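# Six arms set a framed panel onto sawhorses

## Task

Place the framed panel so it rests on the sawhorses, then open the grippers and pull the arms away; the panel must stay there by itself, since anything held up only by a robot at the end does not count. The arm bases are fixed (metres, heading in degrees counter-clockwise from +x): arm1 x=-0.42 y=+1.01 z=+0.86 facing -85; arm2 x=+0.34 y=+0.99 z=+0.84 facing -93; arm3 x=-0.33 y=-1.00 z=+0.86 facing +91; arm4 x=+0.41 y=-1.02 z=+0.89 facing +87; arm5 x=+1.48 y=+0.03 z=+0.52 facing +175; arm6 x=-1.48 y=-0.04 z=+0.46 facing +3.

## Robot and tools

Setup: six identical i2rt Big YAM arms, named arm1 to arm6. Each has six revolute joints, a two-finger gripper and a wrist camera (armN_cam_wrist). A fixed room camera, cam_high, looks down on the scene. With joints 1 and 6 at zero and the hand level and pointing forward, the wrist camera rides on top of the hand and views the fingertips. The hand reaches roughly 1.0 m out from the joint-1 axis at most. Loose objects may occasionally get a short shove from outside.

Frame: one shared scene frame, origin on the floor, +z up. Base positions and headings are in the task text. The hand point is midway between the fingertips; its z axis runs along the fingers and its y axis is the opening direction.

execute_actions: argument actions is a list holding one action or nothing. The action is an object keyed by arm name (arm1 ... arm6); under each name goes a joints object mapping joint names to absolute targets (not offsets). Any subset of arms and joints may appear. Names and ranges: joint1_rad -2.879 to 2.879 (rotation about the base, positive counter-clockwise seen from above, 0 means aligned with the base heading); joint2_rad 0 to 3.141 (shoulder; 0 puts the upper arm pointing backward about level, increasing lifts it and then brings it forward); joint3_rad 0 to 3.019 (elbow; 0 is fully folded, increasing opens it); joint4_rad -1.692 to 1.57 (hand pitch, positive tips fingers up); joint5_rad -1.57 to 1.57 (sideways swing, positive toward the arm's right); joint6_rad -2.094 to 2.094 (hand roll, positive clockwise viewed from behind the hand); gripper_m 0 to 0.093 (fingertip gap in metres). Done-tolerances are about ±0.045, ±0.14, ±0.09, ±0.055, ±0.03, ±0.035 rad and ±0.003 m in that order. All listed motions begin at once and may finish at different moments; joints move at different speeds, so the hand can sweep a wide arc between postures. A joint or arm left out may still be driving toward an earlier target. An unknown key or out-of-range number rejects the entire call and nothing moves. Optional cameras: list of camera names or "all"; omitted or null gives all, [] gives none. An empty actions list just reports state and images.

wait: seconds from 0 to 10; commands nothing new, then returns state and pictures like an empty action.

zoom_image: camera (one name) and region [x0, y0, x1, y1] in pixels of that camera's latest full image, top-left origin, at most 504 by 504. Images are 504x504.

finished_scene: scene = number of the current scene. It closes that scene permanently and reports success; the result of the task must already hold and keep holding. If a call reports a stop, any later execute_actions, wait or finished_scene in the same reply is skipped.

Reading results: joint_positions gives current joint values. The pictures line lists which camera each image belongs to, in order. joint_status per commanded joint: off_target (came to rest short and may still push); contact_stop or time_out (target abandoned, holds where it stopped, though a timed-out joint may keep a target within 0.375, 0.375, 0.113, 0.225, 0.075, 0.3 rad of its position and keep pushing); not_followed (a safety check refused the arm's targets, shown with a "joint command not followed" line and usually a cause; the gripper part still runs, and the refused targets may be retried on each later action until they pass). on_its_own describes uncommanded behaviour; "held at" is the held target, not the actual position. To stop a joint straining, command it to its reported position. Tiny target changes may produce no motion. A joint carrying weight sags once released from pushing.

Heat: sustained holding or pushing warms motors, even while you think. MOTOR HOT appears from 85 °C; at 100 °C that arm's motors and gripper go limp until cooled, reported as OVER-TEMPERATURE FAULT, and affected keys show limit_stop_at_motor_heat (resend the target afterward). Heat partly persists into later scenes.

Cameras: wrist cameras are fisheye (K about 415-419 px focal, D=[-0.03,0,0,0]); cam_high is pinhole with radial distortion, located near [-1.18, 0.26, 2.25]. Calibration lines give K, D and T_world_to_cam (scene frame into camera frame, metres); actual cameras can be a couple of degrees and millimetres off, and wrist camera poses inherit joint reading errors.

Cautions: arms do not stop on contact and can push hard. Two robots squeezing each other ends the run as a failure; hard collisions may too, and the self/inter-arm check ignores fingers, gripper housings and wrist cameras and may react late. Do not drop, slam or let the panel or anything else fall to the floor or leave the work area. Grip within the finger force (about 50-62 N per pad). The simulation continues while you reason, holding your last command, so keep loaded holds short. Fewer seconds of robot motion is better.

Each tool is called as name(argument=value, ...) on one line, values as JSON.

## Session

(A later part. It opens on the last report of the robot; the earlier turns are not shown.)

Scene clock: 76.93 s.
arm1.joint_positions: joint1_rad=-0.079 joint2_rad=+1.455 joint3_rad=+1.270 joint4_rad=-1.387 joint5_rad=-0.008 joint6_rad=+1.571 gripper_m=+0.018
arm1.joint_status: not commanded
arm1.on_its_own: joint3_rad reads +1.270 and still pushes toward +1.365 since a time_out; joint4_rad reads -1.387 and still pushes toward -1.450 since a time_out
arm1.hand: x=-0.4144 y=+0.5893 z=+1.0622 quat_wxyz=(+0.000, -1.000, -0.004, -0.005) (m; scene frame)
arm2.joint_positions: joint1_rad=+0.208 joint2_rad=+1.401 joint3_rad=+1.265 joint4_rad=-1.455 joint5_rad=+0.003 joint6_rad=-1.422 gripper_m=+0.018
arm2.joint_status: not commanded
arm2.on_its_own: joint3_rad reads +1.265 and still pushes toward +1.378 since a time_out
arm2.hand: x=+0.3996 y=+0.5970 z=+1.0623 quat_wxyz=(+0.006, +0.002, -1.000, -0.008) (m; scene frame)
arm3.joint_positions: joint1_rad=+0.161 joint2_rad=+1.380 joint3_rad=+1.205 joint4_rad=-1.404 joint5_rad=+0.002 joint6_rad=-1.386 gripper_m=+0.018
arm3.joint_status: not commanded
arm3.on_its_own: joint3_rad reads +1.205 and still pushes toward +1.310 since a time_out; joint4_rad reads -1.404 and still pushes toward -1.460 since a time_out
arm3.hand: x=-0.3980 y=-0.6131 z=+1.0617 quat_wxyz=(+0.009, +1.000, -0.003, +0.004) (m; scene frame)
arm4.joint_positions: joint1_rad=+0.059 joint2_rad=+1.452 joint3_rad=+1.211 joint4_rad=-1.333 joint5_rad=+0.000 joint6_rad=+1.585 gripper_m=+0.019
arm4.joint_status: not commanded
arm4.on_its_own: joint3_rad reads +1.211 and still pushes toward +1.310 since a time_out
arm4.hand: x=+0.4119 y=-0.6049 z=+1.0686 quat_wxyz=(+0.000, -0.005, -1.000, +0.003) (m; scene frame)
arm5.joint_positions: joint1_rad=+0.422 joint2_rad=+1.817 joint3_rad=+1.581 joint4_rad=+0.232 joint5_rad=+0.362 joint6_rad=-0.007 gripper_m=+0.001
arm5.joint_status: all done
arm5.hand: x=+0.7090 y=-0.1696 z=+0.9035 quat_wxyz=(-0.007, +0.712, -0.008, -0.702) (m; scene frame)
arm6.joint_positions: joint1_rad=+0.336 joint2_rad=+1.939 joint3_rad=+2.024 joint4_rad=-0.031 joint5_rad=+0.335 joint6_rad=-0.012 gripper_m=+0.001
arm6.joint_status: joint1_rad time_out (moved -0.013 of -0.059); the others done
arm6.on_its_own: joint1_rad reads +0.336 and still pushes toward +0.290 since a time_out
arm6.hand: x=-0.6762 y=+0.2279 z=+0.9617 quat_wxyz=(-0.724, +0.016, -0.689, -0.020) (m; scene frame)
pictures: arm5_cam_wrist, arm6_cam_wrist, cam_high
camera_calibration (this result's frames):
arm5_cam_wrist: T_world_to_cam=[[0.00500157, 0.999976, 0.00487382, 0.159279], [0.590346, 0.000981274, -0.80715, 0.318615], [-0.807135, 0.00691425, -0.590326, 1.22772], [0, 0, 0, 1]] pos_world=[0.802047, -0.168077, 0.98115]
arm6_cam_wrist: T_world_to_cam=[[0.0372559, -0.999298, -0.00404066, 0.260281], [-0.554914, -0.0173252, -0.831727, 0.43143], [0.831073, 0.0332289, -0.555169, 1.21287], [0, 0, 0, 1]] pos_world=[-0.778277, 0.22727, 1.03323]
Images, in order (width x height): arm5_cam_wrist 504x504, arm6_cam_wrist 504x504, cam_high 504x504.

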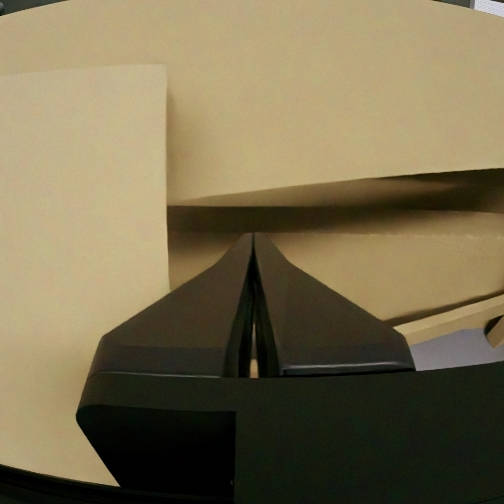

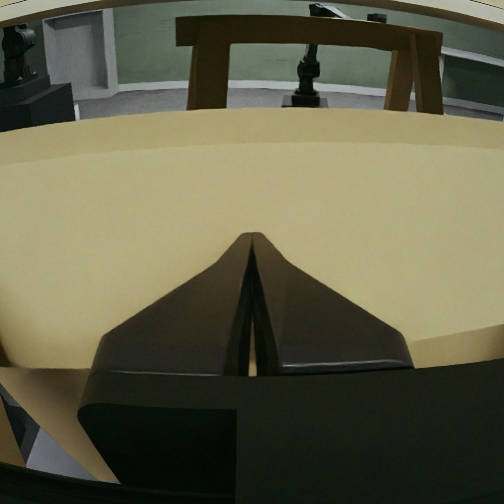

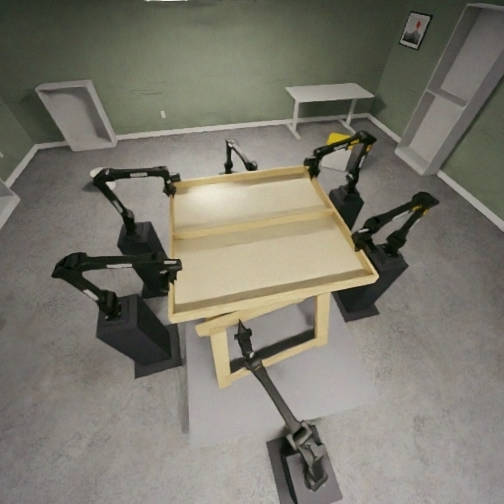

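execute_actions(actions=[{"arm5":{"joints":{"joint1_rad":0.335,"joint5_rad":0.28,"joint3_rad":1.665,"joint4_rad":0.22}},"arm6":{"joints":{"joint1_rad":0.27,"joint2_rad":2.13,"joint3_rad":2.21,"joint4_rad":-0.09,"joint5_rad":0.32}}}], cameras=["arm5_cam_wrist","arm6_cam_wrist"])

Scene clock: 79.43 s.
arm1.joint_positions: joint1_rad=-0.079 joint2_rad=+1.455 joint3_rad=+1.270 joint4_rad=-1.387 joint5_rad=-0.008 joint6_rad=+1.571 gripper_m=+0.018
arm1.joint_status: not commanded
arm1.on_its_own: joint3_rad reads +1.270 and still pushes toward +1.365 since a time_out; joint4_rad reads -1.387 and still pushes toward -1.450 since a time_out
arm1.hand: x=-0.4144 y=+0.5893 z=+1.0622 quat_wxyz=(+0.000, -1.000, -0.004, -0.005) (m; scene frame)
arm2.joint_positions: joint1_rad=+0.208 joint2_rad=+1.401 joint3_rad=+1.265 joint4_rad=-1.455 joint5_rad=+0.003 joint6_rad=-1.422 gripper_m=+0.018
arm2.joint_status: not commanded
arm2.on_its_own: joint3_rad reads +1.265 and still pushes toward +1.378 since a time_out
arm2.hand: x=+0.3996 y=+0.5970 z=+1.0623 quat_wxyz=(+0.006, +0.002, -1.000, -0.008) (m; scene frame)
arm3.joint_positions: joint1_rad=+0.161 joint2_rad=+1.380 joint3_rad=+1.205 joint4_rad=-1.404 joint5_rad=+0.002 joint6_rad=-1.386 gripper_m=+0.018
arm3.joint_status: not commanded
arm3.on_its_own: joint3_rad reads +1.205 and still pushes toward +1.310 since a time_out; joint4_rad reads -1.404 and still pushes toward -1.460 since a time_out
arm3.hand: x=-0.3980 y=-0.6131 z=+1.0617 quat_wxyz=(+0.009, +1.000, -0.003, +0.004) (m; scene frame)
arm4.joint_positions: joint1_rad=+0.059 joint2_rad=+1.452 joint3_rad=+1.211 joint4_rad=-1.333 joint5_rad=+0.000 joint6_rad=+1.585 gripper_m=+0.019
arm4.joint_status: not commanded
arm4.on_its_own: joint3_rad reads +1.211 and still pushes toward +1.310 since a time_out
arm4.hand: x=+0.4119 y=-0.6049 z=+1.0686 quat_wxyz=(+0.000, -0.005, -1.000, +0.003) (m; scene frame)
arm5.joint_positions: joint1_rad=+0.325 joint2_rad=+1.817 joint3_rad=+1.618 joint4_rad=+0.225 joint5_rad=+0.283 joint6_rad=-0.007 gripper_m=+0.001
arm5.joint_status: all done
arm5.hand: x=+0.6885 y=-0.1091 z=+0.9234 quat_wxyz=(-0.010, +0.702, -0.017, -0.712) (m; scene frame)
arm6.joint_positions: joint1_rad=+0.330 joint2_rad=+2.046 joint3_rad=+2.176 joint4_rad=-0.084 joint5_rad=+0.313 joint6_rad=-0.012 gripper_m=+0.001
arm6.joint_status: joint1_rad time_out (moved -0.006 of -0.066); the others done
arm6.on_its_own: joint1_rad reads +0.330 and still pushes toward +0.270 since a time_out
arm6.hand: x=-0.6448 y=+0.2391 z=+0.9529 quat_wxyz=(-0.721, +0.023, -0.692, -0.024) (m; scene frame)
pictures: arm5_cam_wrist, arm6_cam_wrist
camera_calibration (this result's frames):
arm5_cam_wrist: T_world_to_cam=[[0.0225604, 0.999741, -0.00288201, 0.0938734], [0.567228, -0.0151739, -0.823421, 0.375801], [-0.823252, 0.016942, -0.567424, 1.21356], [0, 0, 0, 1]] pos_world=[0.783783, -0.108707, 0.998315]
arm6_cam_wrist: T_world_to_cam=[[0.053215, -0.998583, 0.00012277, 0.27641], [-0.561548, -0.0300269, -0.826899, 0.435889], [0.825731, 0.0439345, -0.56235, 1.18236], [0, 0, 0, 1]] pos_world=[-0.746249, 0.237161, 1.0253]
Images, in order (width x height): arm5_cam_wrist 504x504, arm6_cam_wrist 504x504.

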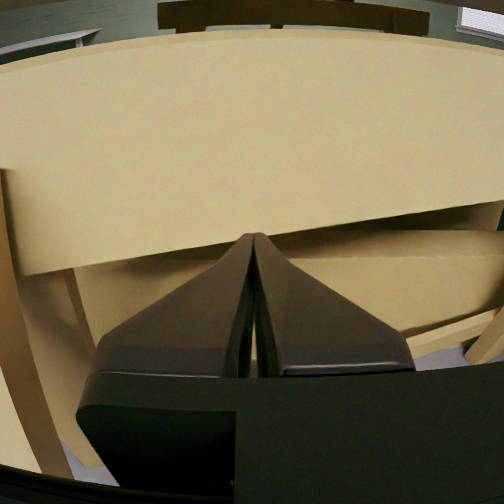

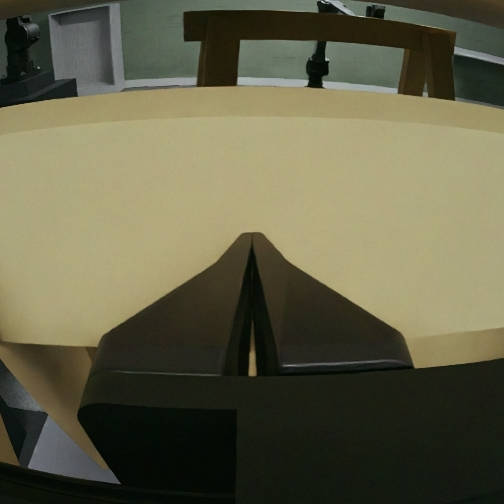

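execute_actions(actions=[{"arm5":{"joints":{"joint1_rad":0.29,"joint2_rad":1.97,"joint3_rad":1.89,"joint4_rad":0.16,"joint5_rad":0.26}},"arm6":{"joints":{"joint1_rad":0.285,"joint2_rad":2.30,"joint3_rad":2.53,"joint4_rad":-0.22,"joint5_rad":0.30}}}], cameras=["arm5_cam_wrist","arm6_cam_wrist"])

execute_actions(actions=[{"arm5":{"joints":{"joint1_rad":0.275,"joint2_rad":2.16,"joint3_rad":2.19,"joint4_rad":0.04,"joint5_rad":0.24}},"arm6":{"joints":{"joint1_rad":0.22}}}], cameras=["arm5_cam_wrist","arm6_cam_wrist","cam_high"])

Scene clock: 82.30 s.
arm1.joint_positions: joint1_rad=-0.079 joint2_rad=+1.455 joint3_rad=+1.270 joint4_rad=-1.387 joint5_rad=-0.008 joint6_rad=+1.571 gripper_m=+0.018
arm1.joint_status: not commanded
arm1.on_its_own: joint3_rad reads +1.270 and still pushes toward +1.365 since a time_out; joint4_rad reads -1.387 and still pushes toward -1.450 since a time_out
arm1.hand: x=-0.4144 y=+0.5893 z=+1.0622 quat_wxyz=(+0.000, -1.000, -0.004, -0.005) (m; scene frame)
arm2.joint_positions: joint1_rad=+0.208 joint2_rad=+1.401 joint3_rad=+1.265 joint4_rad=-1.455 joint5_rad=+0.003 joint6_rad=-1.422 gripper_m=+0.018
arm2.joint_status: not commanded
arm2.on_its_own: joint3_rad reads +1.265 and still pushes toward +1.378 since a time_out
arm2.hand: x=+0.3996 y=+0.5970 z=+1.0623 quat_wxyz=(+0.006, +0.002, -1.000, -0.008) (m; scene frame)
arm3.joint_positions: joint1_rad=+0.161 joint2_rad=+1.380 joint3_rad=+1.205 joint4_rad=-1.404 joint5_rad=+0.002 joint6_rad=-1.386 gripper_m=+0.018
arm3.joint_status: not commanded
arm3.on_its_own: joint3_rad reads +1.205 and still pushes toward +1.310 since a time_out; joint4_rad reads -1.404 and still pushes toward -1.460 since a time_out
arm3.hand: x=-0.3980 y=-0.6131 z=+1.0617 quat_wxyz=(+0.009, +1.000, -0.003, +0.004) (m; scene frame)
arm4.joint_positions: joint1_rad=+0.059 joint2_rad=+1.452 joint3_rad=+1.211 joint4_rad=-1.333 joint5_rad=+0.000 joint6_rad=+1.585 gripper_m=+0.019
arm4.joint_status: not commanded
arm4.on_its_own: joint3_rad reads +1.211 and still pushes toward +1.310 since a time_out
arm4.hand: x=+0.4119 y=-0.6049 z=+1.0686 quat_wxyz=(+0.000, -0.005, -1.000, +0.003) (m; scene frame)
arm5.joint_positions: joint1_rad=+0.295 joint2_rad=+1.961 joint3_rad=+1.823 joint4_rad=+0.162 joint5_rad=+0.265 joint6_rad=-0.007 gripper_m=+0.001
arm5.joint_status: all done
arm5.hand: x=+0.6327 y=-0.0991 z=+0.9181 quat_wxyz=(-0.016, +0.703, -0.022, -0.710) (m; scene frame)
arm6.joint_positions: joint1_rad=+0.330 joint2_rad=+2.224 joint3_rad=+2.483 joint4_rad=-0.213 joint5_rad=+0.301 joint6_rad=-0.012 gripper_m=+0.001
arm6.joint_status: joint1_rad time_out (moved +0.000 of -0.045); the others done
arm6.on_its_own: joint1_rad reads +0.330 and still pushes toward +0.285 since a time_out
arm6.hand: x=-0.6071 y=+0.2563 z=+0.9553 quat_wxyz=(-0.721, +0.027, -0.691, -0.029) (m; scene frame)
pictures: arm5_cam_wrist, arm6_cam_wrist
camera_calibration (this result's frames):
arm5_cam_wrist: T_world_to_cam=[[0.036252, 0.999342, -0.00143028, 0.0750286], [0.569758, -0.0218442, -0.821522, 0.399228], [-0.821012, 0.0289669, -0.570175, 1.16674], [0, 0, 0, 1]] pos_world=[0.727726, -0.100055, 0.993328]
arm6_cam_wrist: T_world_to_cam=[[0.0653891, -0.99786, 0.000392857, 0.298536], [-0.560393, -0.0370479, -0.827398, 0.462494], [0.825642, 0.0538826, -0.561616, 1.14852], [0, 0, 0, 1]] pos_world=[-0.708611, 0.253146, 1.02758]
Images, in order (width x height): arm5_cam_wrist 504x504, arm6_cam_wrist 504x504.

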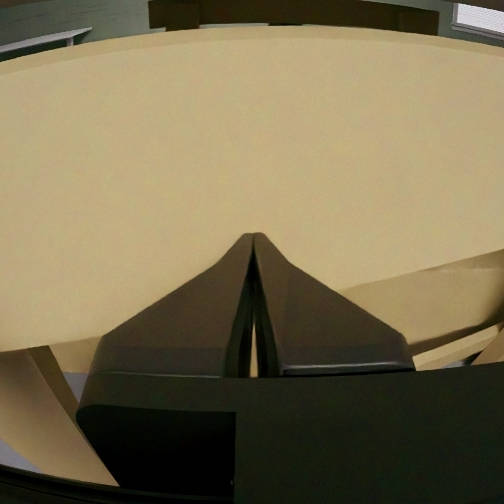

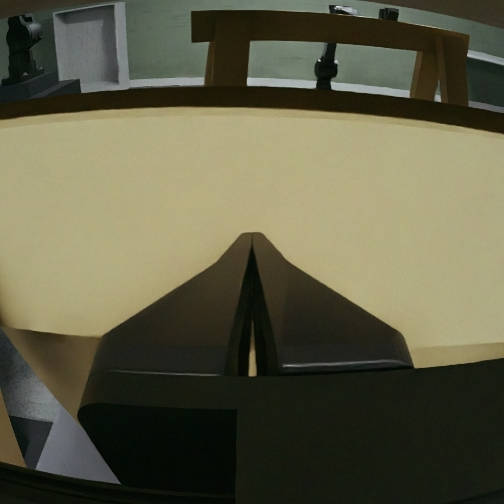

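not run: a stop came earlier in this reply.

execute_actions(actions=[{"arm5":{"joints":{"joint1_rad":0.29,"joint2_rad":2.16,"joint3_rad":2.18,"joint4_rad":0.04,"joint5_rad":0.25}},"arm6":{"joints":{"joint1_rad":0.24,"joint2_rad":2.36,"joint3_rad":2.62,"joint4_rad":-0.27}}}], cameras=["arm5_cam_wrist","arm6_cam_wrist","cam_high"])

Scene clock: 84.50 s.
arm1.joint_positions: joint1_rad=-0.079 joint2_rad=+1.455 joint3_rad=+1.270 joint4_rad=-1.387 joint5_rad=-0.008 joint6_rad=+1.571 gripper_m=+0.018
arm1.joint_status: not commanded
arm1.on_its_own: joint3_rad reads +1.270 and still pushes toward +1.365 since a time_out; joint4_rad reads -1.387 and still pushes toward -1.450 since a time_out
arm1.hand: x=-0.4144 y=+0.5893 z=+1.0622 quat_wxyz=(+0.000, -1.000, -0.004, -0.005) (m; scene frame)
arm2.joint_positions: joint1_rad=+0.208 joint2_rad=+1.401 joint3_rad=+1.265 joint4_rad=-1.455 joint5_rad=+0.003 joint6_rad=-1.422 gripper_m=+0.018
arm2.joint_status: not commanded
arm2.on_its_own: joint3_rad reads +1.265 and still pushes toward +1.378 since a time_out
arm2.hand: x=+0.3996 y=+0.5970 z=+1.0623 quat_wxyz=(+0.006, +0.002, -1.000, -0.008) (m; scene frame)
arm3.joint_positions: joint1_rad=+0.161 joint2_rad=+1.380 joint3_rad=+1.205 joint4_rad=-1.404 joint5_rad=+0.002 joint6_rad=-1.386 gripper_m=+0.018
arm3.joint_status: not commanded
arm3.on_its_own: joint3_rad reads +1.205 and still pushes toward +1.310 since a time_out; joint4_rad reads -1.404 and still pushes toward -1.460 since a time_out
arm3.hand: x=-0.3980 y=-0.6131 z=+1.0617 quat_wxyz=(+0.009, +1.000, -0.003, +0.004) (m; scene frame)
arm4.joint_positions: joint1_rad=+0.059 joint2_rad=+1.452 joint3_rad=+1.211 joint4_rad=-1.333 joint5_rad=+0.000 joint6_rad=+1.585 gripper_m=+0.019
arm4.joint_status: not commanded
arm4.on_its_own: joint3_rad reads +1.211 and still pushes toward +1.310 since a time_out
arm4.hand: x=+0.4119 y=-0.6049 z=+1.0686 quat_wxyz=(+0.000, -0.005, -1.000, +0.003) (m; scene frame)
arm5.joint_positions: joint1_rad=+0.311 joint2_rad=+2.137 joint3_rad=+2.112 joint4_rad=+0.041 joint5_rad=+0.246 joint6_rad=-0.007 gripper_m=+0.001
arm5.joint_status: all done
arm5.hand: x=+0.5794 y=-0.1288 z=+0.9184 quat_wxyz=(-0.003, +0.706, -0.008, -0.708) (m; scene frame)
arm6.joint_positions: joint1_rad=+0.327 joint2_rad=+2.279 joint3_rad=+2.582 joint4_rad=-0.258 joint5_rad=+0.291 joint6_rad=-0.012 gripper_m=+0.001
arm6.joint_status: joint1_rad time_out (moved -0.003 of -0.090); the others done
arm6.on_its_own: joint1_rad reads +0.327 and still pushes toward +0.240 since a time_out
arm6.hand: x=-0.5978 y=+0.2587 z=+0.9552 quat_wxyz=(-0.721, +0.030, -0.692, -0.031) (m; scene frame)
pictures: arm5_cam_wrist, arm6_cam_wrist, cam_high
camera_calibration (this result's frames):
arm5_cam_wrist: T_world_to_cam=[[0.000706614, 1, 0.000142686, 0.125875], [0.575286, -0.000289795, -0.817952, 0.425532], [-0.817952, 0.000660062, -0.575286, 1.12325], [0, 0, 0, 1]] pos_world=[0.673873, -0.126493, 0.994237]
arm6_cam_wrist: T_world_to_cam=[[0.0722298, -0.997387, 0.00104683, 0.303714], [-0.560578, -0.0414646, -0.827063, 0.468492], [0.824946, 0.0591518, -0.562108, 1.13936], [0, 0, 0, 1]] pos_world=[-0.699218, 0.254952, 1.0276]
Images, in order (width x height): arm5_cam_wrist 504x504, arm6_cam_wrist 504x504, cam_high 504x504.

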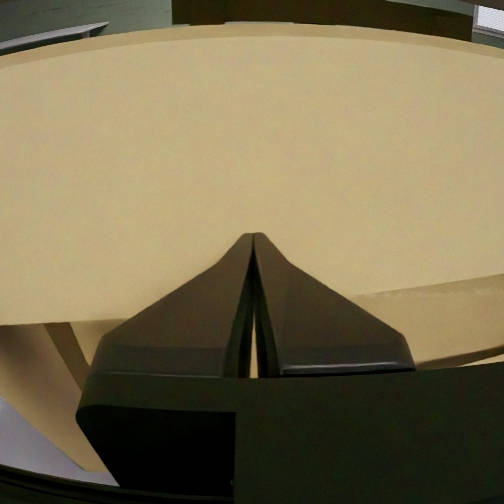

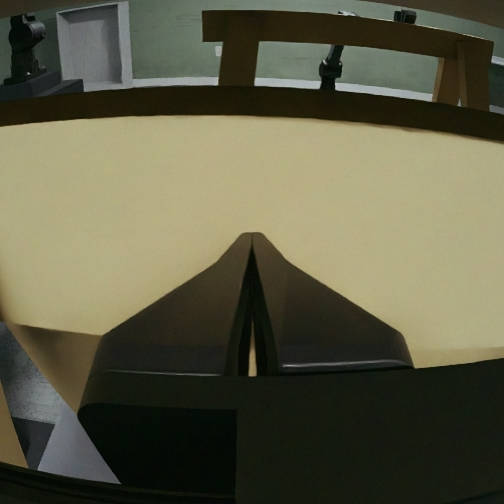

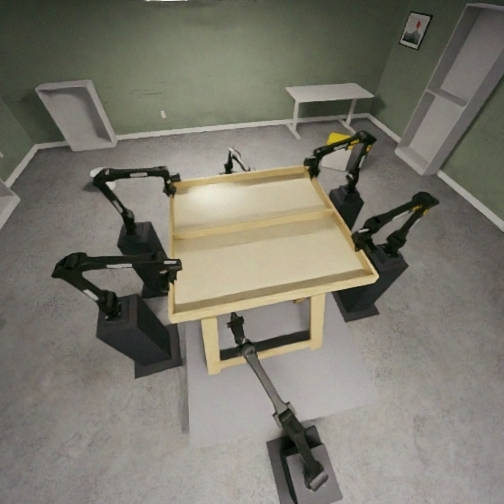

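execute_actions(actions=[{"arm5":{"joints":{"joint1_rad":0.275,"joint2_rad":2.42,"joint3_rad":2.63,"joint4_rad":-0.15,"joint5_rad":0.23}},"arm6":{"joints":{"joint1_rad":0.30,"joint2_rad":1.90,"joint3_rad":1.82,"joint4_rad":-0.05}}}], cameras=["arm5_cam_wrist","arm6_cam_wrist"])

Scene clock: 86.73 s.
arm1.joint_positions: joint1_rad=-0.079 joint2_rad=+1.455 joint3_rad=+1.270 joint4_rad=-1.387 joint5_rad=-0.008 joint6_rad=+1.571 gripper_m=+0.018
arm1.joint_status: not commanded
arm1.on_its_own: joint3_rad reads +1.270 and still pushes toward +1.365 since a time_out; joint4_rad reads -1.387 and still pushes toward -1.450 since a time_out
arm1.hand: x=-0.4144 y=+0.5893 z=+1.0622 quat_wxyz=(+0.000, -1.000, -0.004, -0.005) (m; scene frame)
arm2.joint_positions: joint1_rad=+0.208 joint2_rad=+1.401 joint3_rad=+1.265 joint4_rad=-1.455 joint5_rad=+0.003 joint6_rad=-1.422 gripper_m=+0.018
arm2.joint_status: not commanded
arm2.on_its_own: joint3_rad reads +1.265 and still pushes toward +1.378 since a time_out
arm2.hand: x=+0.3996 y=+0.5970 z=+1.0623 quat_wxyz=(+0.006, +0.002, -1.000, -0.008) (m; scene frame)
arm3.joint_positions: joint1_rad=+0.161 joint2_rad=+1.380 joint3_rad=+1.205 joint4_rad=-1.404 joint5_rad=+0.002 joint6_rad=-1.386 gripper_m=+0.018
arm3.joint_status: not commanded
arm3.on_its_own: joint3_rad reads +1.205 and still pushes toward +1.310 since a time_out; joint4_rad reads -1.404 and still pushes toward -1.460 since a time_out
arm3.hand: x=-0.3980 y=-0.6131 z=+1.0617 quat_wxyz=(+0.009, +1.000, -0.003, +0.004) (m; scene frame)
arm4.joint_positions: joint1_rad=+0.059 joint2_rad=+1.452 joint3_rad=+1.211 joint4_rad=-1.333 joint5_rad=+0.000 joint6_rad=+1.585 gripper_m=+0.019
arm4.joint_status: not commanded
arm4.on_its_own: joint3_rad reads +1.211 and still pushes toward +1.310 since a time_out
arm4.hand: x=+0.4119 y=-0.6049 z=+1.0686 quat_wxyz=(+0.000, -0.005, -1.000, +0.003) (m; scene frame)
arm5.joint_positions: joint1_rad=+0.317 joint2_rad=+2.392 joint3_rad=+2.565 joint4_rad=-0.155 joint5_rad=+0.218 joint6_rad=-0.007 gripper_m=+0.001
arm5.joint_status: all done
arm5.hand: x=+0.5246 y=-0.1524 z=+0.9189 quat_wxyz=(+0.009, +0.705, +0.003, -0.709) (m; scene frame)
arm6.joint_positions: joint1_rad=+0.311 joint2_rad=+1.891 joint3_rad=+1.817 joint4_rad=-0.054 joint5_rad=+0.298 joint6_rad=-0.012 gripper_m=+0.001
arm6.joint_status: all done
arm6.hand: x=-0.6863 y=+0.2078 z=+0.8667 quat_wxyz=(-0.662, +0.042, -0.748, -0.003) (m; scene frame)
pictures: arm5_cam_wrist, arm6_cam_wrist
camera_calibration (this result's frames):
arm5_cam_wrist: T_world_to_cam=[[-0.0332067, 0.999448, -0.000274844, 0.167609], [0.572782, 0.0188053, -0.819492, 0.463138], [-0.819035, -0.02737, -0.57309, 1.07301], [0, 0, 0, 1]] pos_world=[0.619122, -0.146858, 0.994515]
arm6_cam_wrist: T_world_to_cam=[[0.052962, -0.997153, 0.053666, 0.20056], [-0.687336, -0.0753865, -0.722417, 0.172886], [0.724407, 0.00137412, -0.689372, 1.21893], [0, 0, 0, 1]] pos_world=[-0.774793, 0.211347, 0.95443]
Images, in order (width x height): arm5_cam_wrist 504x504, arm6_cam_wrist 504x504.

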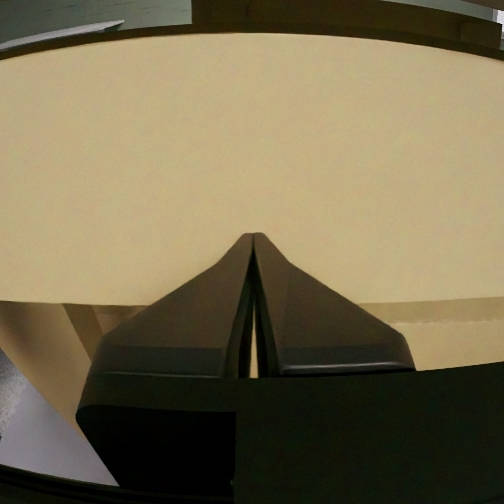

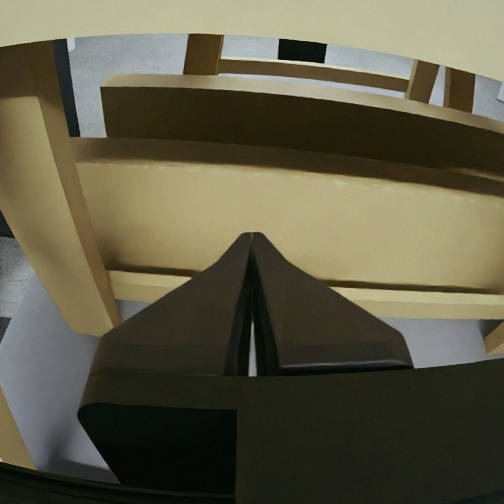

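execute_actions(actions=[{"arm1":{"joints":{"joint2_rad":1.40,"joint3_rad":1.28,"joint4_rad":-1.30}},"arm2":{"joints":{"joint2_rad":1.375,"joint3_rad":1.29,"joint4_rad":-1.36}},"arm3":{"joints":{"joint2_rad":1.335,"joint3_rad":1.22,"joint4_rad":-1.31}},"arm4":{"joints":{"joint2_rad":1.425,"joint3_rad":1.22,"joint4_rad":-1.24}},"arm5":{"joints":{"joint1_rad":0.30,"joint2_rad":1.90,"joint3_rad":1.70,"joint4_rad":0.10}},"arm6":{"joints":{"joint2_rad":1.45,"joint3_rad":1.2,"joint4_rad":0.75,"joint5_rad":0.2,"joint1_rad":0.2}}}], cameras=["arm6_cam_wrist"])

Scene clock: 89.00 s.
arm1.joint_positions: joint1_rad=-0.078 joint2_rad=+1.492 joint3_rad=+1.214 joint4_rad=-1.300 joint5_rad=-0.010 joint6_rad=+1.572 gripper_m=+0.018
arm1.joint_status: all done
arm1.hand: x=-0.4134 y=+0.5848 z=+1.0268 quat_wxyz=(+0.003, -1.000, -0.004, -0.006) (m; scene frame)
arm2.joint_positions: joint1_rad=+0.208 joint2_rad=+1.436 joint3_rad=+1.214 joint4_rad=-1.376 joint5_rad=+0.000 joint6_rad=-1.422 gripper_m=+0.018
arm2.joint_status: all done
arm2.hand: x=+0.4007 y=+0.5914 z=+1.0296 quat_wxyz=(+0.005, +0.002, -1.000, -0.011) (m; scene frame)
arm3.joint_positions: joint1_rad=+0.162 joint2_rad=+1.405 joint3_rad=+1.128 joint4_rad=-1.314 joint5_rad=+0.000 joint6_rad=-1.384 gripper_m=+0.018
arm3.joint_status: joint3_rad off_target (ended at +1.128, target +1.220); the others done
arm3.hand: x=-0.3981 y=-0.6154 z=+1.0238 quat_wxyz=(+0.015, +1.000, -0.004, +0.004) (m; scene frame)
arm4.joint_positions: joint1_rad=+0.059 joint2_rad=+1.480 joint3_rad=+1.145 joint4_rad=-1.251 joint5_rad=+0.002 joint6_rad=+1.586 gripper_m=+0.019
arm4.joint_status: all done
arm4.hand: x=+0.4119 y=-0.6075 z=+1.0336 quat_wxyz=(-0.001, -0.005, -1.000, +0.009) (m; scene frame)
arm5.joint_positions: joint1_rad=+0.309 joint2_rad=+1.912 joint3_rad=+1.676 joint4_rad=+0.097 joint5_rad=+0.228 joint6_rad=-0.006 gripper_m=+0.001
arm5.joint_status: all done
arm5.hand: x=+0.6602 y=-0.1126 z=+0.8529 quat_wxyz=(-0.009, +0.757, +0.010, -0.653) (m; scene frame)
arm6.joint_positions: joint1_rad=+0.186 joint2_rad=+1.436 joint3_rad=+1.205 joint4_rad=+0.735 joint5_rad=+0.202 joint6_rad=-0.012 gripper_m=+0.001
arm6.joint_status: all done
arm6.hand: x=-0.8607 y=+0.0765 z=+1.0016 quat_wxyz=(-0.857, -0.023, -0.513, -0.044) (m; scene frame)
pictures: arm6_cam_wrist
camera_calibration (this result's frames):
arm6_cam_wrist: T_world_to_cam=[[0.0389111, -0.995141, -0.0904406, 0.203642], [-0.149647, 0.083685, -0.985192, 0.854468], [0.987974, 0.051869, -0.145664, 1.11686], [0, 0, 0, 1]] pos_world=[-0.983484, 0.0732157, 1.02292]
Images, in order (width x height): arm6_cam_wrist 504x504.

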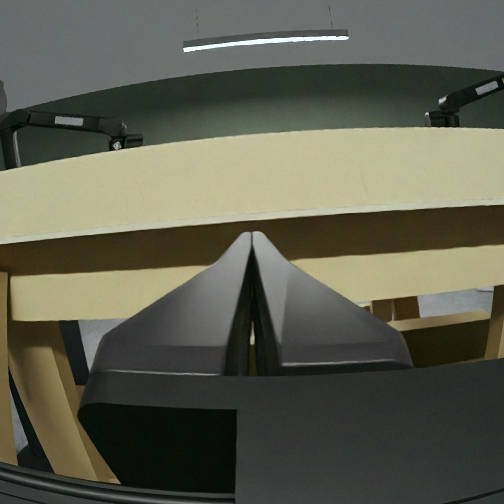

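Beam lies under the panel. One more step down.

execute_actions(actions=[{"arm1":{"joints":{"joint2_rad":1.43,"joint3_rad":1.23,"joint4_rad":-1.25}},"arm2":{"joints":{"joint2_rad":1.405,"joint3_rad":1.23,"joint4_rad":-1.31}},"arm3":{"joints":{"joint2_rad":1.36,"joint3_rad":1.17,"joint4_rad":-1.27}},"arm4":{"joints":{"joint2_rad":1.455,"joint3_rad":1.16,"joint4_rad":-1.19}},"arm5":{"joints":{"joint1_rad":0.1,"joint2_rad":1.45,"joint3_rad":1.06,"joint4_rad":0.89,"joint5_rad":0.04}}}], cameras=["arm5_cam_wrist","arm6_cam_wrist"])

Scene clock: 90.77 s.
arm1.joint_positions: joint1_rad=-0.078 joint2_rad=+1.492 joint3_rad=+1.191 joint4_rad=-1.268 joint5_rad=-0.009 joint6_rad=+1.572 gripper_m=+0.018
arm1.joint_status: all done
arm1.hand: x=-0.4136 y=+0.5849 z=+1.0184 quat_wxyz=(-0.001, -1.000, -0.004, -0.006) (m; scene frame)
arm2.joint_positions: joint1_rad=+0.208 joint2_rad=+1.443 joint3_rad=+1.181 joint4_rad=-1.331 joint5_rad=+0.003 joint6_rad=-1.420 gripper_m=+0.018
arm2.joint_status: all done
arm2.hand: x=+0.4002 y=+0.5910 z=+1.0143 quat_wxyz=(+0.006, +0.001, -1.000, -0.009) (m; scene frame)
arm3.joint_positions: joint1_rad=+0.162 joint2_rad=+1.408 joint3_rad=+1.104 joint4_rad=-1.280 joint5_rad=-0.002 joint6_rad=-1.384 gripper_m=+0.018
arm3.joint_status: all done
arm3.hand: x=-0.3985 y=-0.6158 z=+1.0142 quat_wxyz=(+0.012, +1.000, -0.004, +0.002) (m; scene frame)
arm4.joint_positions: joint1_rad=+0.059 joint2_rad=+1.491 joint3_rad=+1.111 joint4_rad=-1.202 joint5_rad=-0.002 joint6_rad=+1.586 gripper_m=+0.019
arm4.joint_status: all done
arm4.hand: x=+0.4113 y=-0.6083 z=+1.0168 quat_wxyz=(+0.001, -0.005, -1.000, +0.007) (m; scene frame)
arm5.joint_positions: joint1_rad=+0.098 joint2_rad=+1.455 joint3_rad=+1.049 joint4_rad=+0.875 joint5_rad=+0.042 joint6_rad=-0.006 gripper_m=+0.001
arm5.joint_status: all done
arm5.hand: x=+0.8535 y=+0.0336 z=+0.9869 quat_wxyz=(-0.004, +0.528, -0.016, -0.849) (m; scene frame)
arm6.joint_positions: joint1_rad=+0.186 joint2_rad=+1.436 joint3_rad=+1.205 joint4_rad=+0.735 joint5_rad=+0.202 joint6_rad=-0.012 gripper_m=+0.001
arm6.joint_status: not commanded
arm6.hand: x=-0.8607 y=+0.0765 z=+1.0016 quat_wxyz=(-0.857, -0.023, -0.513, -0.044) (m; scene frame)
pictures: arm5_cam_wrist, arm6_cam_wrist
camera_calibration (this result's frames):
arm5_cam_wrist: T_world_to_cam=[[0.0117751, 0.999884, -0.00969613, -0.0364298], [0.158798, -0.0114436, -0.987245, 0.846841], [-0.987241, 0.0100852, -0.158914, 1.12006], [0, 0, 0, 1]] pos_world=[0.971722, 0.0348205, 1.01368]
arm6_cam_wrist: T_world_to_cam=[[0.0389111, -0.995141, -0.0904406, 0.203642], [-0.149647, 0.083685, -0.985192, 0.854468], [0.987974, 0.051869, -0.145664, 1.11686], [0, 0, 0, 1]] pos_world=[-0.983484, 0.0732157, 1.02292]
Images, in order (width x height): arm5_cam_wrist 504x504, arm6_cam_wrist 504x504.

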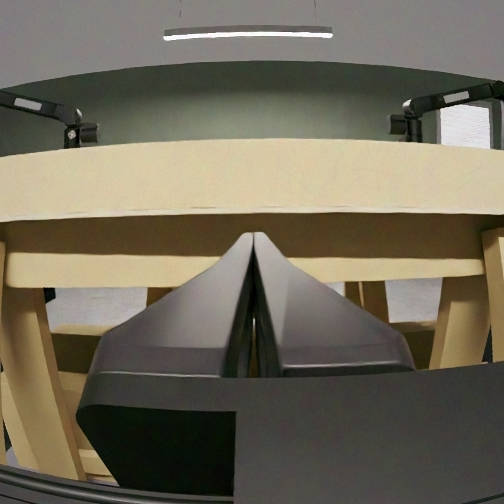

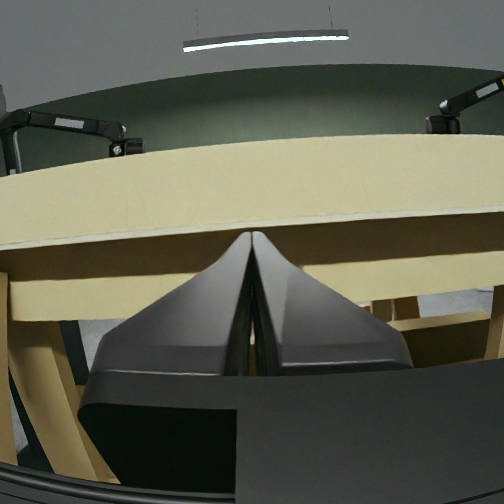

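execute_actions(actions=[{"arm1":{"joints":{"gripper_m":0.09}},"arm2":{"joints":{"gripper_m":0.09}},"arm3":{"joints":{"gripper_m":0.09}},"arm4":{"joints":{"gripper_m":0.09}},"arm5":{"joints":{"joint2_rad":1.0,"joint3_rad":0.9,"joint4_rad":0.5}},"arm6":{"joints":{"joint2_rad":1.0,"joint3_rad":1.0,"joint4_rad":0.4}}}], cameras=[])

execute_actions(actions=[{"arm1":{"joints":{"joint2_rad":1.38,"joint3_rad":1.38,"joint4_rad":-1.50}},"arm2":{"joints":{"joint2_rad":1.355,"joint3_rad":1.38,"joint4_rad":-1.55}},"arm3":{"joints":{"joint2_rad":1.31,"joint3_rad":1.32,"joint4_rad":-1.52}},"arm4":{"joints":{"joint2_rad":1.405,"joint3_rad":1.31,"joint4_rad":-1.43}}}], cameras=["cam_high"])

execute_actions(actions=[{"arm1":{"joints":{"joint2_rad":0.7,"joint3_rad":1.4}},"arm2":{"joints":{"joint2_rad":0.7,"joint3_rad":1.4}},"arm3":{"joints":{"joint2_rad":0.7,"joint3_rad":1.4}},"arm4":{"joints":{"joint2_rad":0.7,"joint3_rad":1.4}}}], cameras=["cam_high","arm5_cam_wrist","arm6_cam_wrist"])

Scene clock: 92.73 s.
arm1.joint_positions: joint1_rad=-0.079 joint2_rad=+1.427 joint3_rad=+1.191 joint4_rad=-1.258 joint5_rad=-0.004 joint6_rad=+1.573 gripper_m=+0.090
arm1.joint_status: all done
arm1.hand: x=-0.4150 y=+0.5850 z=+1.0446 quat_wxyz=(-0.039, -0.999, -0.003, -0.003) (m; scene frame)
arm2.joint_positions: joint1_rad=+0.208 joint2_rad=+1.418 joint3_rad=+1.181 joint4_rad=-1.326 joint5_rad=+0.002 joint6_rad=-1.420 gripper_m=+0.090
arm2.joint_status: all done
arm2.hand: x=+0.4004 y=+0.5909 z=+1.0241 quat_wxyz=(+0.003, +0.001, -1.000, +0.006) (m; scene frame)
arm3.joint_positions: joint1_rad=+0.162 joint2_rad=+1.361 joint3_rad=+1.126 joint4_rad=-1.280 joint5_rad=-0.002 joint6_rad=-1.387 gripper_m=+0.090
arm3.joint_status: all done
arm3.hand: x=-0.3996 y=-0.6098 z=+1.0396 quat_wxyz=(-0.022, +1.000, -0.002, -0.004) (m; scene frame)
arm4.joint_positions: joint1_rad=+0.059 joint2_rad=+1.453 joint3_rad=+1.120 joint4_rad=-1.202 joint5_rad=-0.002 joint6_rad=+1.586 gripper_m=+0.090
arm4.joint_status: all done
arm4.hand: x=+0.4113 y=-0.6051 z=+1.0347 quat_wxyz=(+0.001, -0.005, -1.000, -0.016) (m; scene frame)
arm5.joint_positions: joint1_rad=+0.098 joint2_rad=+0.998 joint3_rad=+0.883 joint4_rad=+0.505 joint5_rad=+0.042 joint6_rad=-0.006 gripper_m=+0.001
arm5.joint_status: all done
arm5.hand: x=+0.9879 y=+0.0365 z=+1.0483 quat_wxyz=(-0.004, +0.562, -0.015, -0.827) (m; scene frame)
arm6.joint_positions: joint1_rad=+0.186 joint2_rad=+0.989 joint3_rad=+0.996 joint4_rad=+0.408 joint5_rad=+0.202 joint6_rad=-0.012 gripper_m=+0.001
arm6.joint_status: all done
arm6.hand: x=-1.0047 y=+0.0419 z=+1.0423 quat_wxyz=(-0.834, -0.016, -0.550, -0.038) (m; scene frame)
pictures: none
No camera images: the call's "cameras" was empty. Leave "cameras" out to get every camera's image.

Scene clock: 93.70 s.
arm1.joint_positions: joint1_rad=-0.079 joint2_rad=+1.372 joint3_rad=+1.337 joint4_rad=-1.492 joint5_rad=-0.004 joint6_rad=+1.573 gripper_m=+0.090
arm1.joint_status: all done
arm1.hand: x=-0.4153 y=+0.6041 z=+1.1201 quat_wxyz=(-0.022, -1.000, -0.003, -0.003) (m; scene frame)
arm2.joint_positions: joint1_rad=+0.208 joint2_rad=+1.352 joint3_rad=+1.334 joint4_rad=-1.535 joint5_rad=+0.002 joint6_rad=-1.420 gripper_m=+0.090
arm2.joint_status: all done
arm2.hand: x=+0.3991 y=+0.6033 z=+1.1069 quat_wxyz=(+0.003, +0.001, -1.000, +0.011) (m; scene frame)
arm3.joint_positions: joint1_rad=+0.162 joint2_rad=+1.301 joint3_rad=+1.287 joint4_rad=-1.509 joint5_rad=-0.002 joint6_rad=-1.387 gripper_m=+0.090
arm3.joint_status: all done
arm3.hand: x=-0.3974 y=-0.6235 z=+1.1216 quat_wxyz=(-0.018, +1.000, -0.002, -0.003) (m; scene frame)
arm4.joint_positions: joint1_rad=+0.059 joint2_rad=+1.390 joint3_rad=+1.282 joint4_rad=-1.412 joint5_rad=-0.002 joint6_rad=+1.586 gripper_m=+0.090
arm4.joint_status: all done
arm4.hand: x=+0.4113 y=-0.6064 z=+1.1196 quat_wxyz=(+0.001, -0.005, -1.000, -0.024) (m; scene frame)
arm5.joint_positions: joint1_rad=+0.098 joint2_rad=+0.998 joint3_rad=+0.883 joint4_rad=+0.505 joint5_rad=+0.042 joint6_rad=-0.006 gripper_m=+0.001
arm5.joint_status: not commanded
arm5.hand: x=+0.9879 y=+0.0365 z=+1.0483 quat_wxyz=(-0.004, +0.562, -0.015, -0.827) (m; scene frame)
arm6.joint_positions: joint1_rad=+0.186 joint2_rad=+0.989 joint3_rad=+0.996 joint4_rad=+0.408 joint5_rad=+0.202 joint6_rad=-0.012 gripper_m=+0.001
arm6.joint_status: not commanded
arm6.hand: x=-1.0047 y=+0.0419 z=+1.0423 quat_wxyz=(-0.834, -0.016, -0.550, -0.038) (m; scene frame)
pictures: cam_high
Images, in order (width x height): cam_high 504x504.

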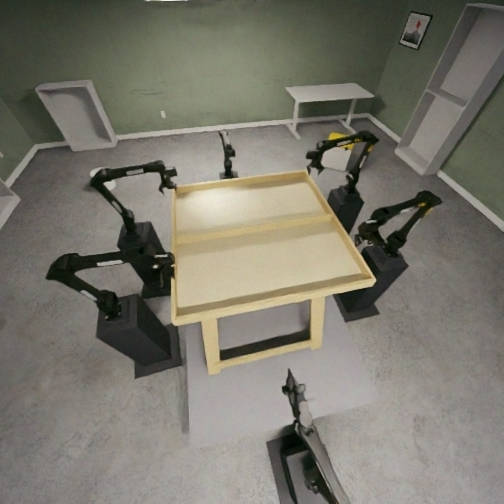

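Scene clock: 95.27 s.
arm1.joint_positions: joint1_rad=-0.079 joint2_rad=+0.700 joint3_rad=+1.383 joint4_rad=-1.495 joint5_rad=-0.004 joint6_rad=+1.573 gripper_m=+0.090
arm1.joint_status: all done
arm1.hand: x=-0.4173 y=+0.7687 z=+1.3527 quat_wxyz=(-0.370, -0.929, -0.003, -0.005) (m; scene frame)
arm2.joint_positions: joint1_rad=+0.208 joint2_rad=+0.703 joint3_rad=+1.373 joint4_rad=-1.539 joint5_rad=+0.002 joint6_rad=-1.420 gripper_m=+0.090
arm2.joint_status: all done
arm2.hand: x=+0.3765 y=+0.7595 z=+1.3204 quat_wxyz=(-0.048, +0.001, -0.938, +0.342) (m; scene frame)
arm3.joint_positions: joint1_rad=+0.162 joint2_rad=+0.703 joint3_rad=+1.387 joint4_rad=-1.511 joint5_rad=-0.002 joint6_rad=-1.388 gripper_m=+0.090
arm3.joint_status: all done
arm3.hand: x=-0.3734 y=-0.7591 z=+1.3481 quat_wxyz=(-0.352, +0.934, -0.001, -0.064) (m; scene frame)
arm4.joint_positions: joint1_rad=+0.059 joint2_rad=+0.701 joint3_rad=+1.391 joint4_rad=-1.413 joint5_rad=-0.002 joint6_rad=+1.586 gripper_m=+0.090
arm4.joint_status: all done
arm4.hand: x=+0.4123 y=-0.7629 z=+1.3984 quat_wxyz=(+0.005, -0.004, -0.912, -0.409) (m; scene frame)
arm5.joint_positions: joint1_rad=+0.098 joint2_rad=+0.998 joint3_rad=+0.883 joint4_rad=+0.505 joint5_rad=+0.042 joint6_rad=-0.006 gripper_m=+0.001
arm5.joint_status: not commanded
arm5.hand: x=+0.9879 y=+0.0365 z=+1.0483 quat_wxyz=(-0.004, +0.562, -0.015, -0.827) (m; scene frame)
arm6.joint_positions: joint1_rad=+0.186 joint2_rad=+0.989 joint3_rad=+0.996 joint4_rad=+0.408 joint5_rad=+0.202 joint6_rad=-0.012 gripper_m=+0.001
arm6.joint_status: not commanded
arm6.hand: x=-1.0047 y=+0.0419 z=+1.0423 quat_wxyz=(-0.834, -0.016, -0.550, -0.038) (m; scene frame)
pictures: arm5_cam_wrist, arm6_cam_wrist, cam_high
camera_calibration (this result's frames):
arm5_cam_wrist: T_world_to_cam=[[0.0116493, 0.999905, -0.00742884, -0.0425381], [0.236916, -0.00997782, -0.971479, 0.792381], [-0.97146, 0.00955708, -0.237009, 1.32872], [0, 0, 0, 1]] pos_world=[1.10357, 0.0377416, 1.08438]
arm6_cam_wrist: T_world_to_cam=[[0.0318121, -0.996832, -0.0729027, 0.153216], [-0.233836, 0.0634925, -0.970201, 0.776454], [0.971755, 0.0479114, -0.231076, 1.33974], [0, 0, 0, 1]] pos_world=[-1.12521, 0.039242, 1.07407]
Images, in order (width x height): arm5_cam_wrist 504x504, arm6_cam_wrist 504x504, cam_high 504x504.

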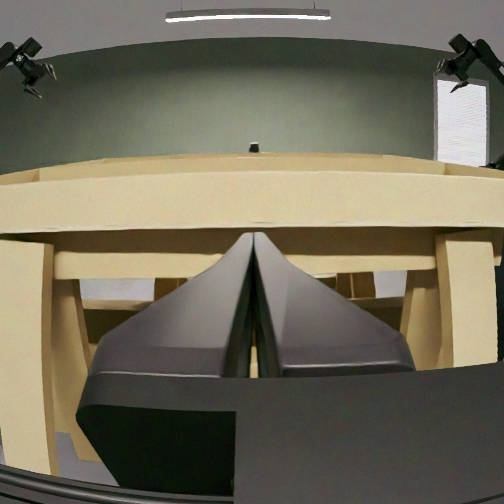

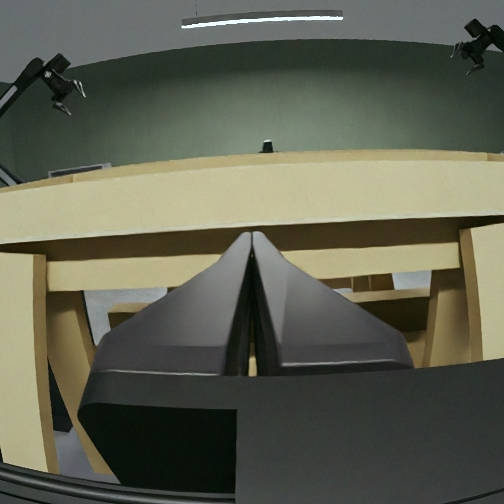

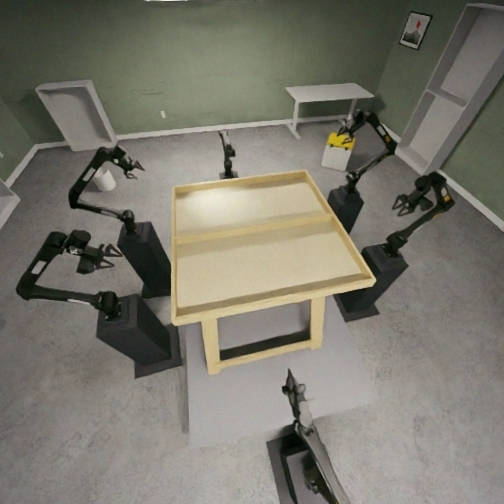

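finished_scene(scene=2)

The scene is finished: the task was done.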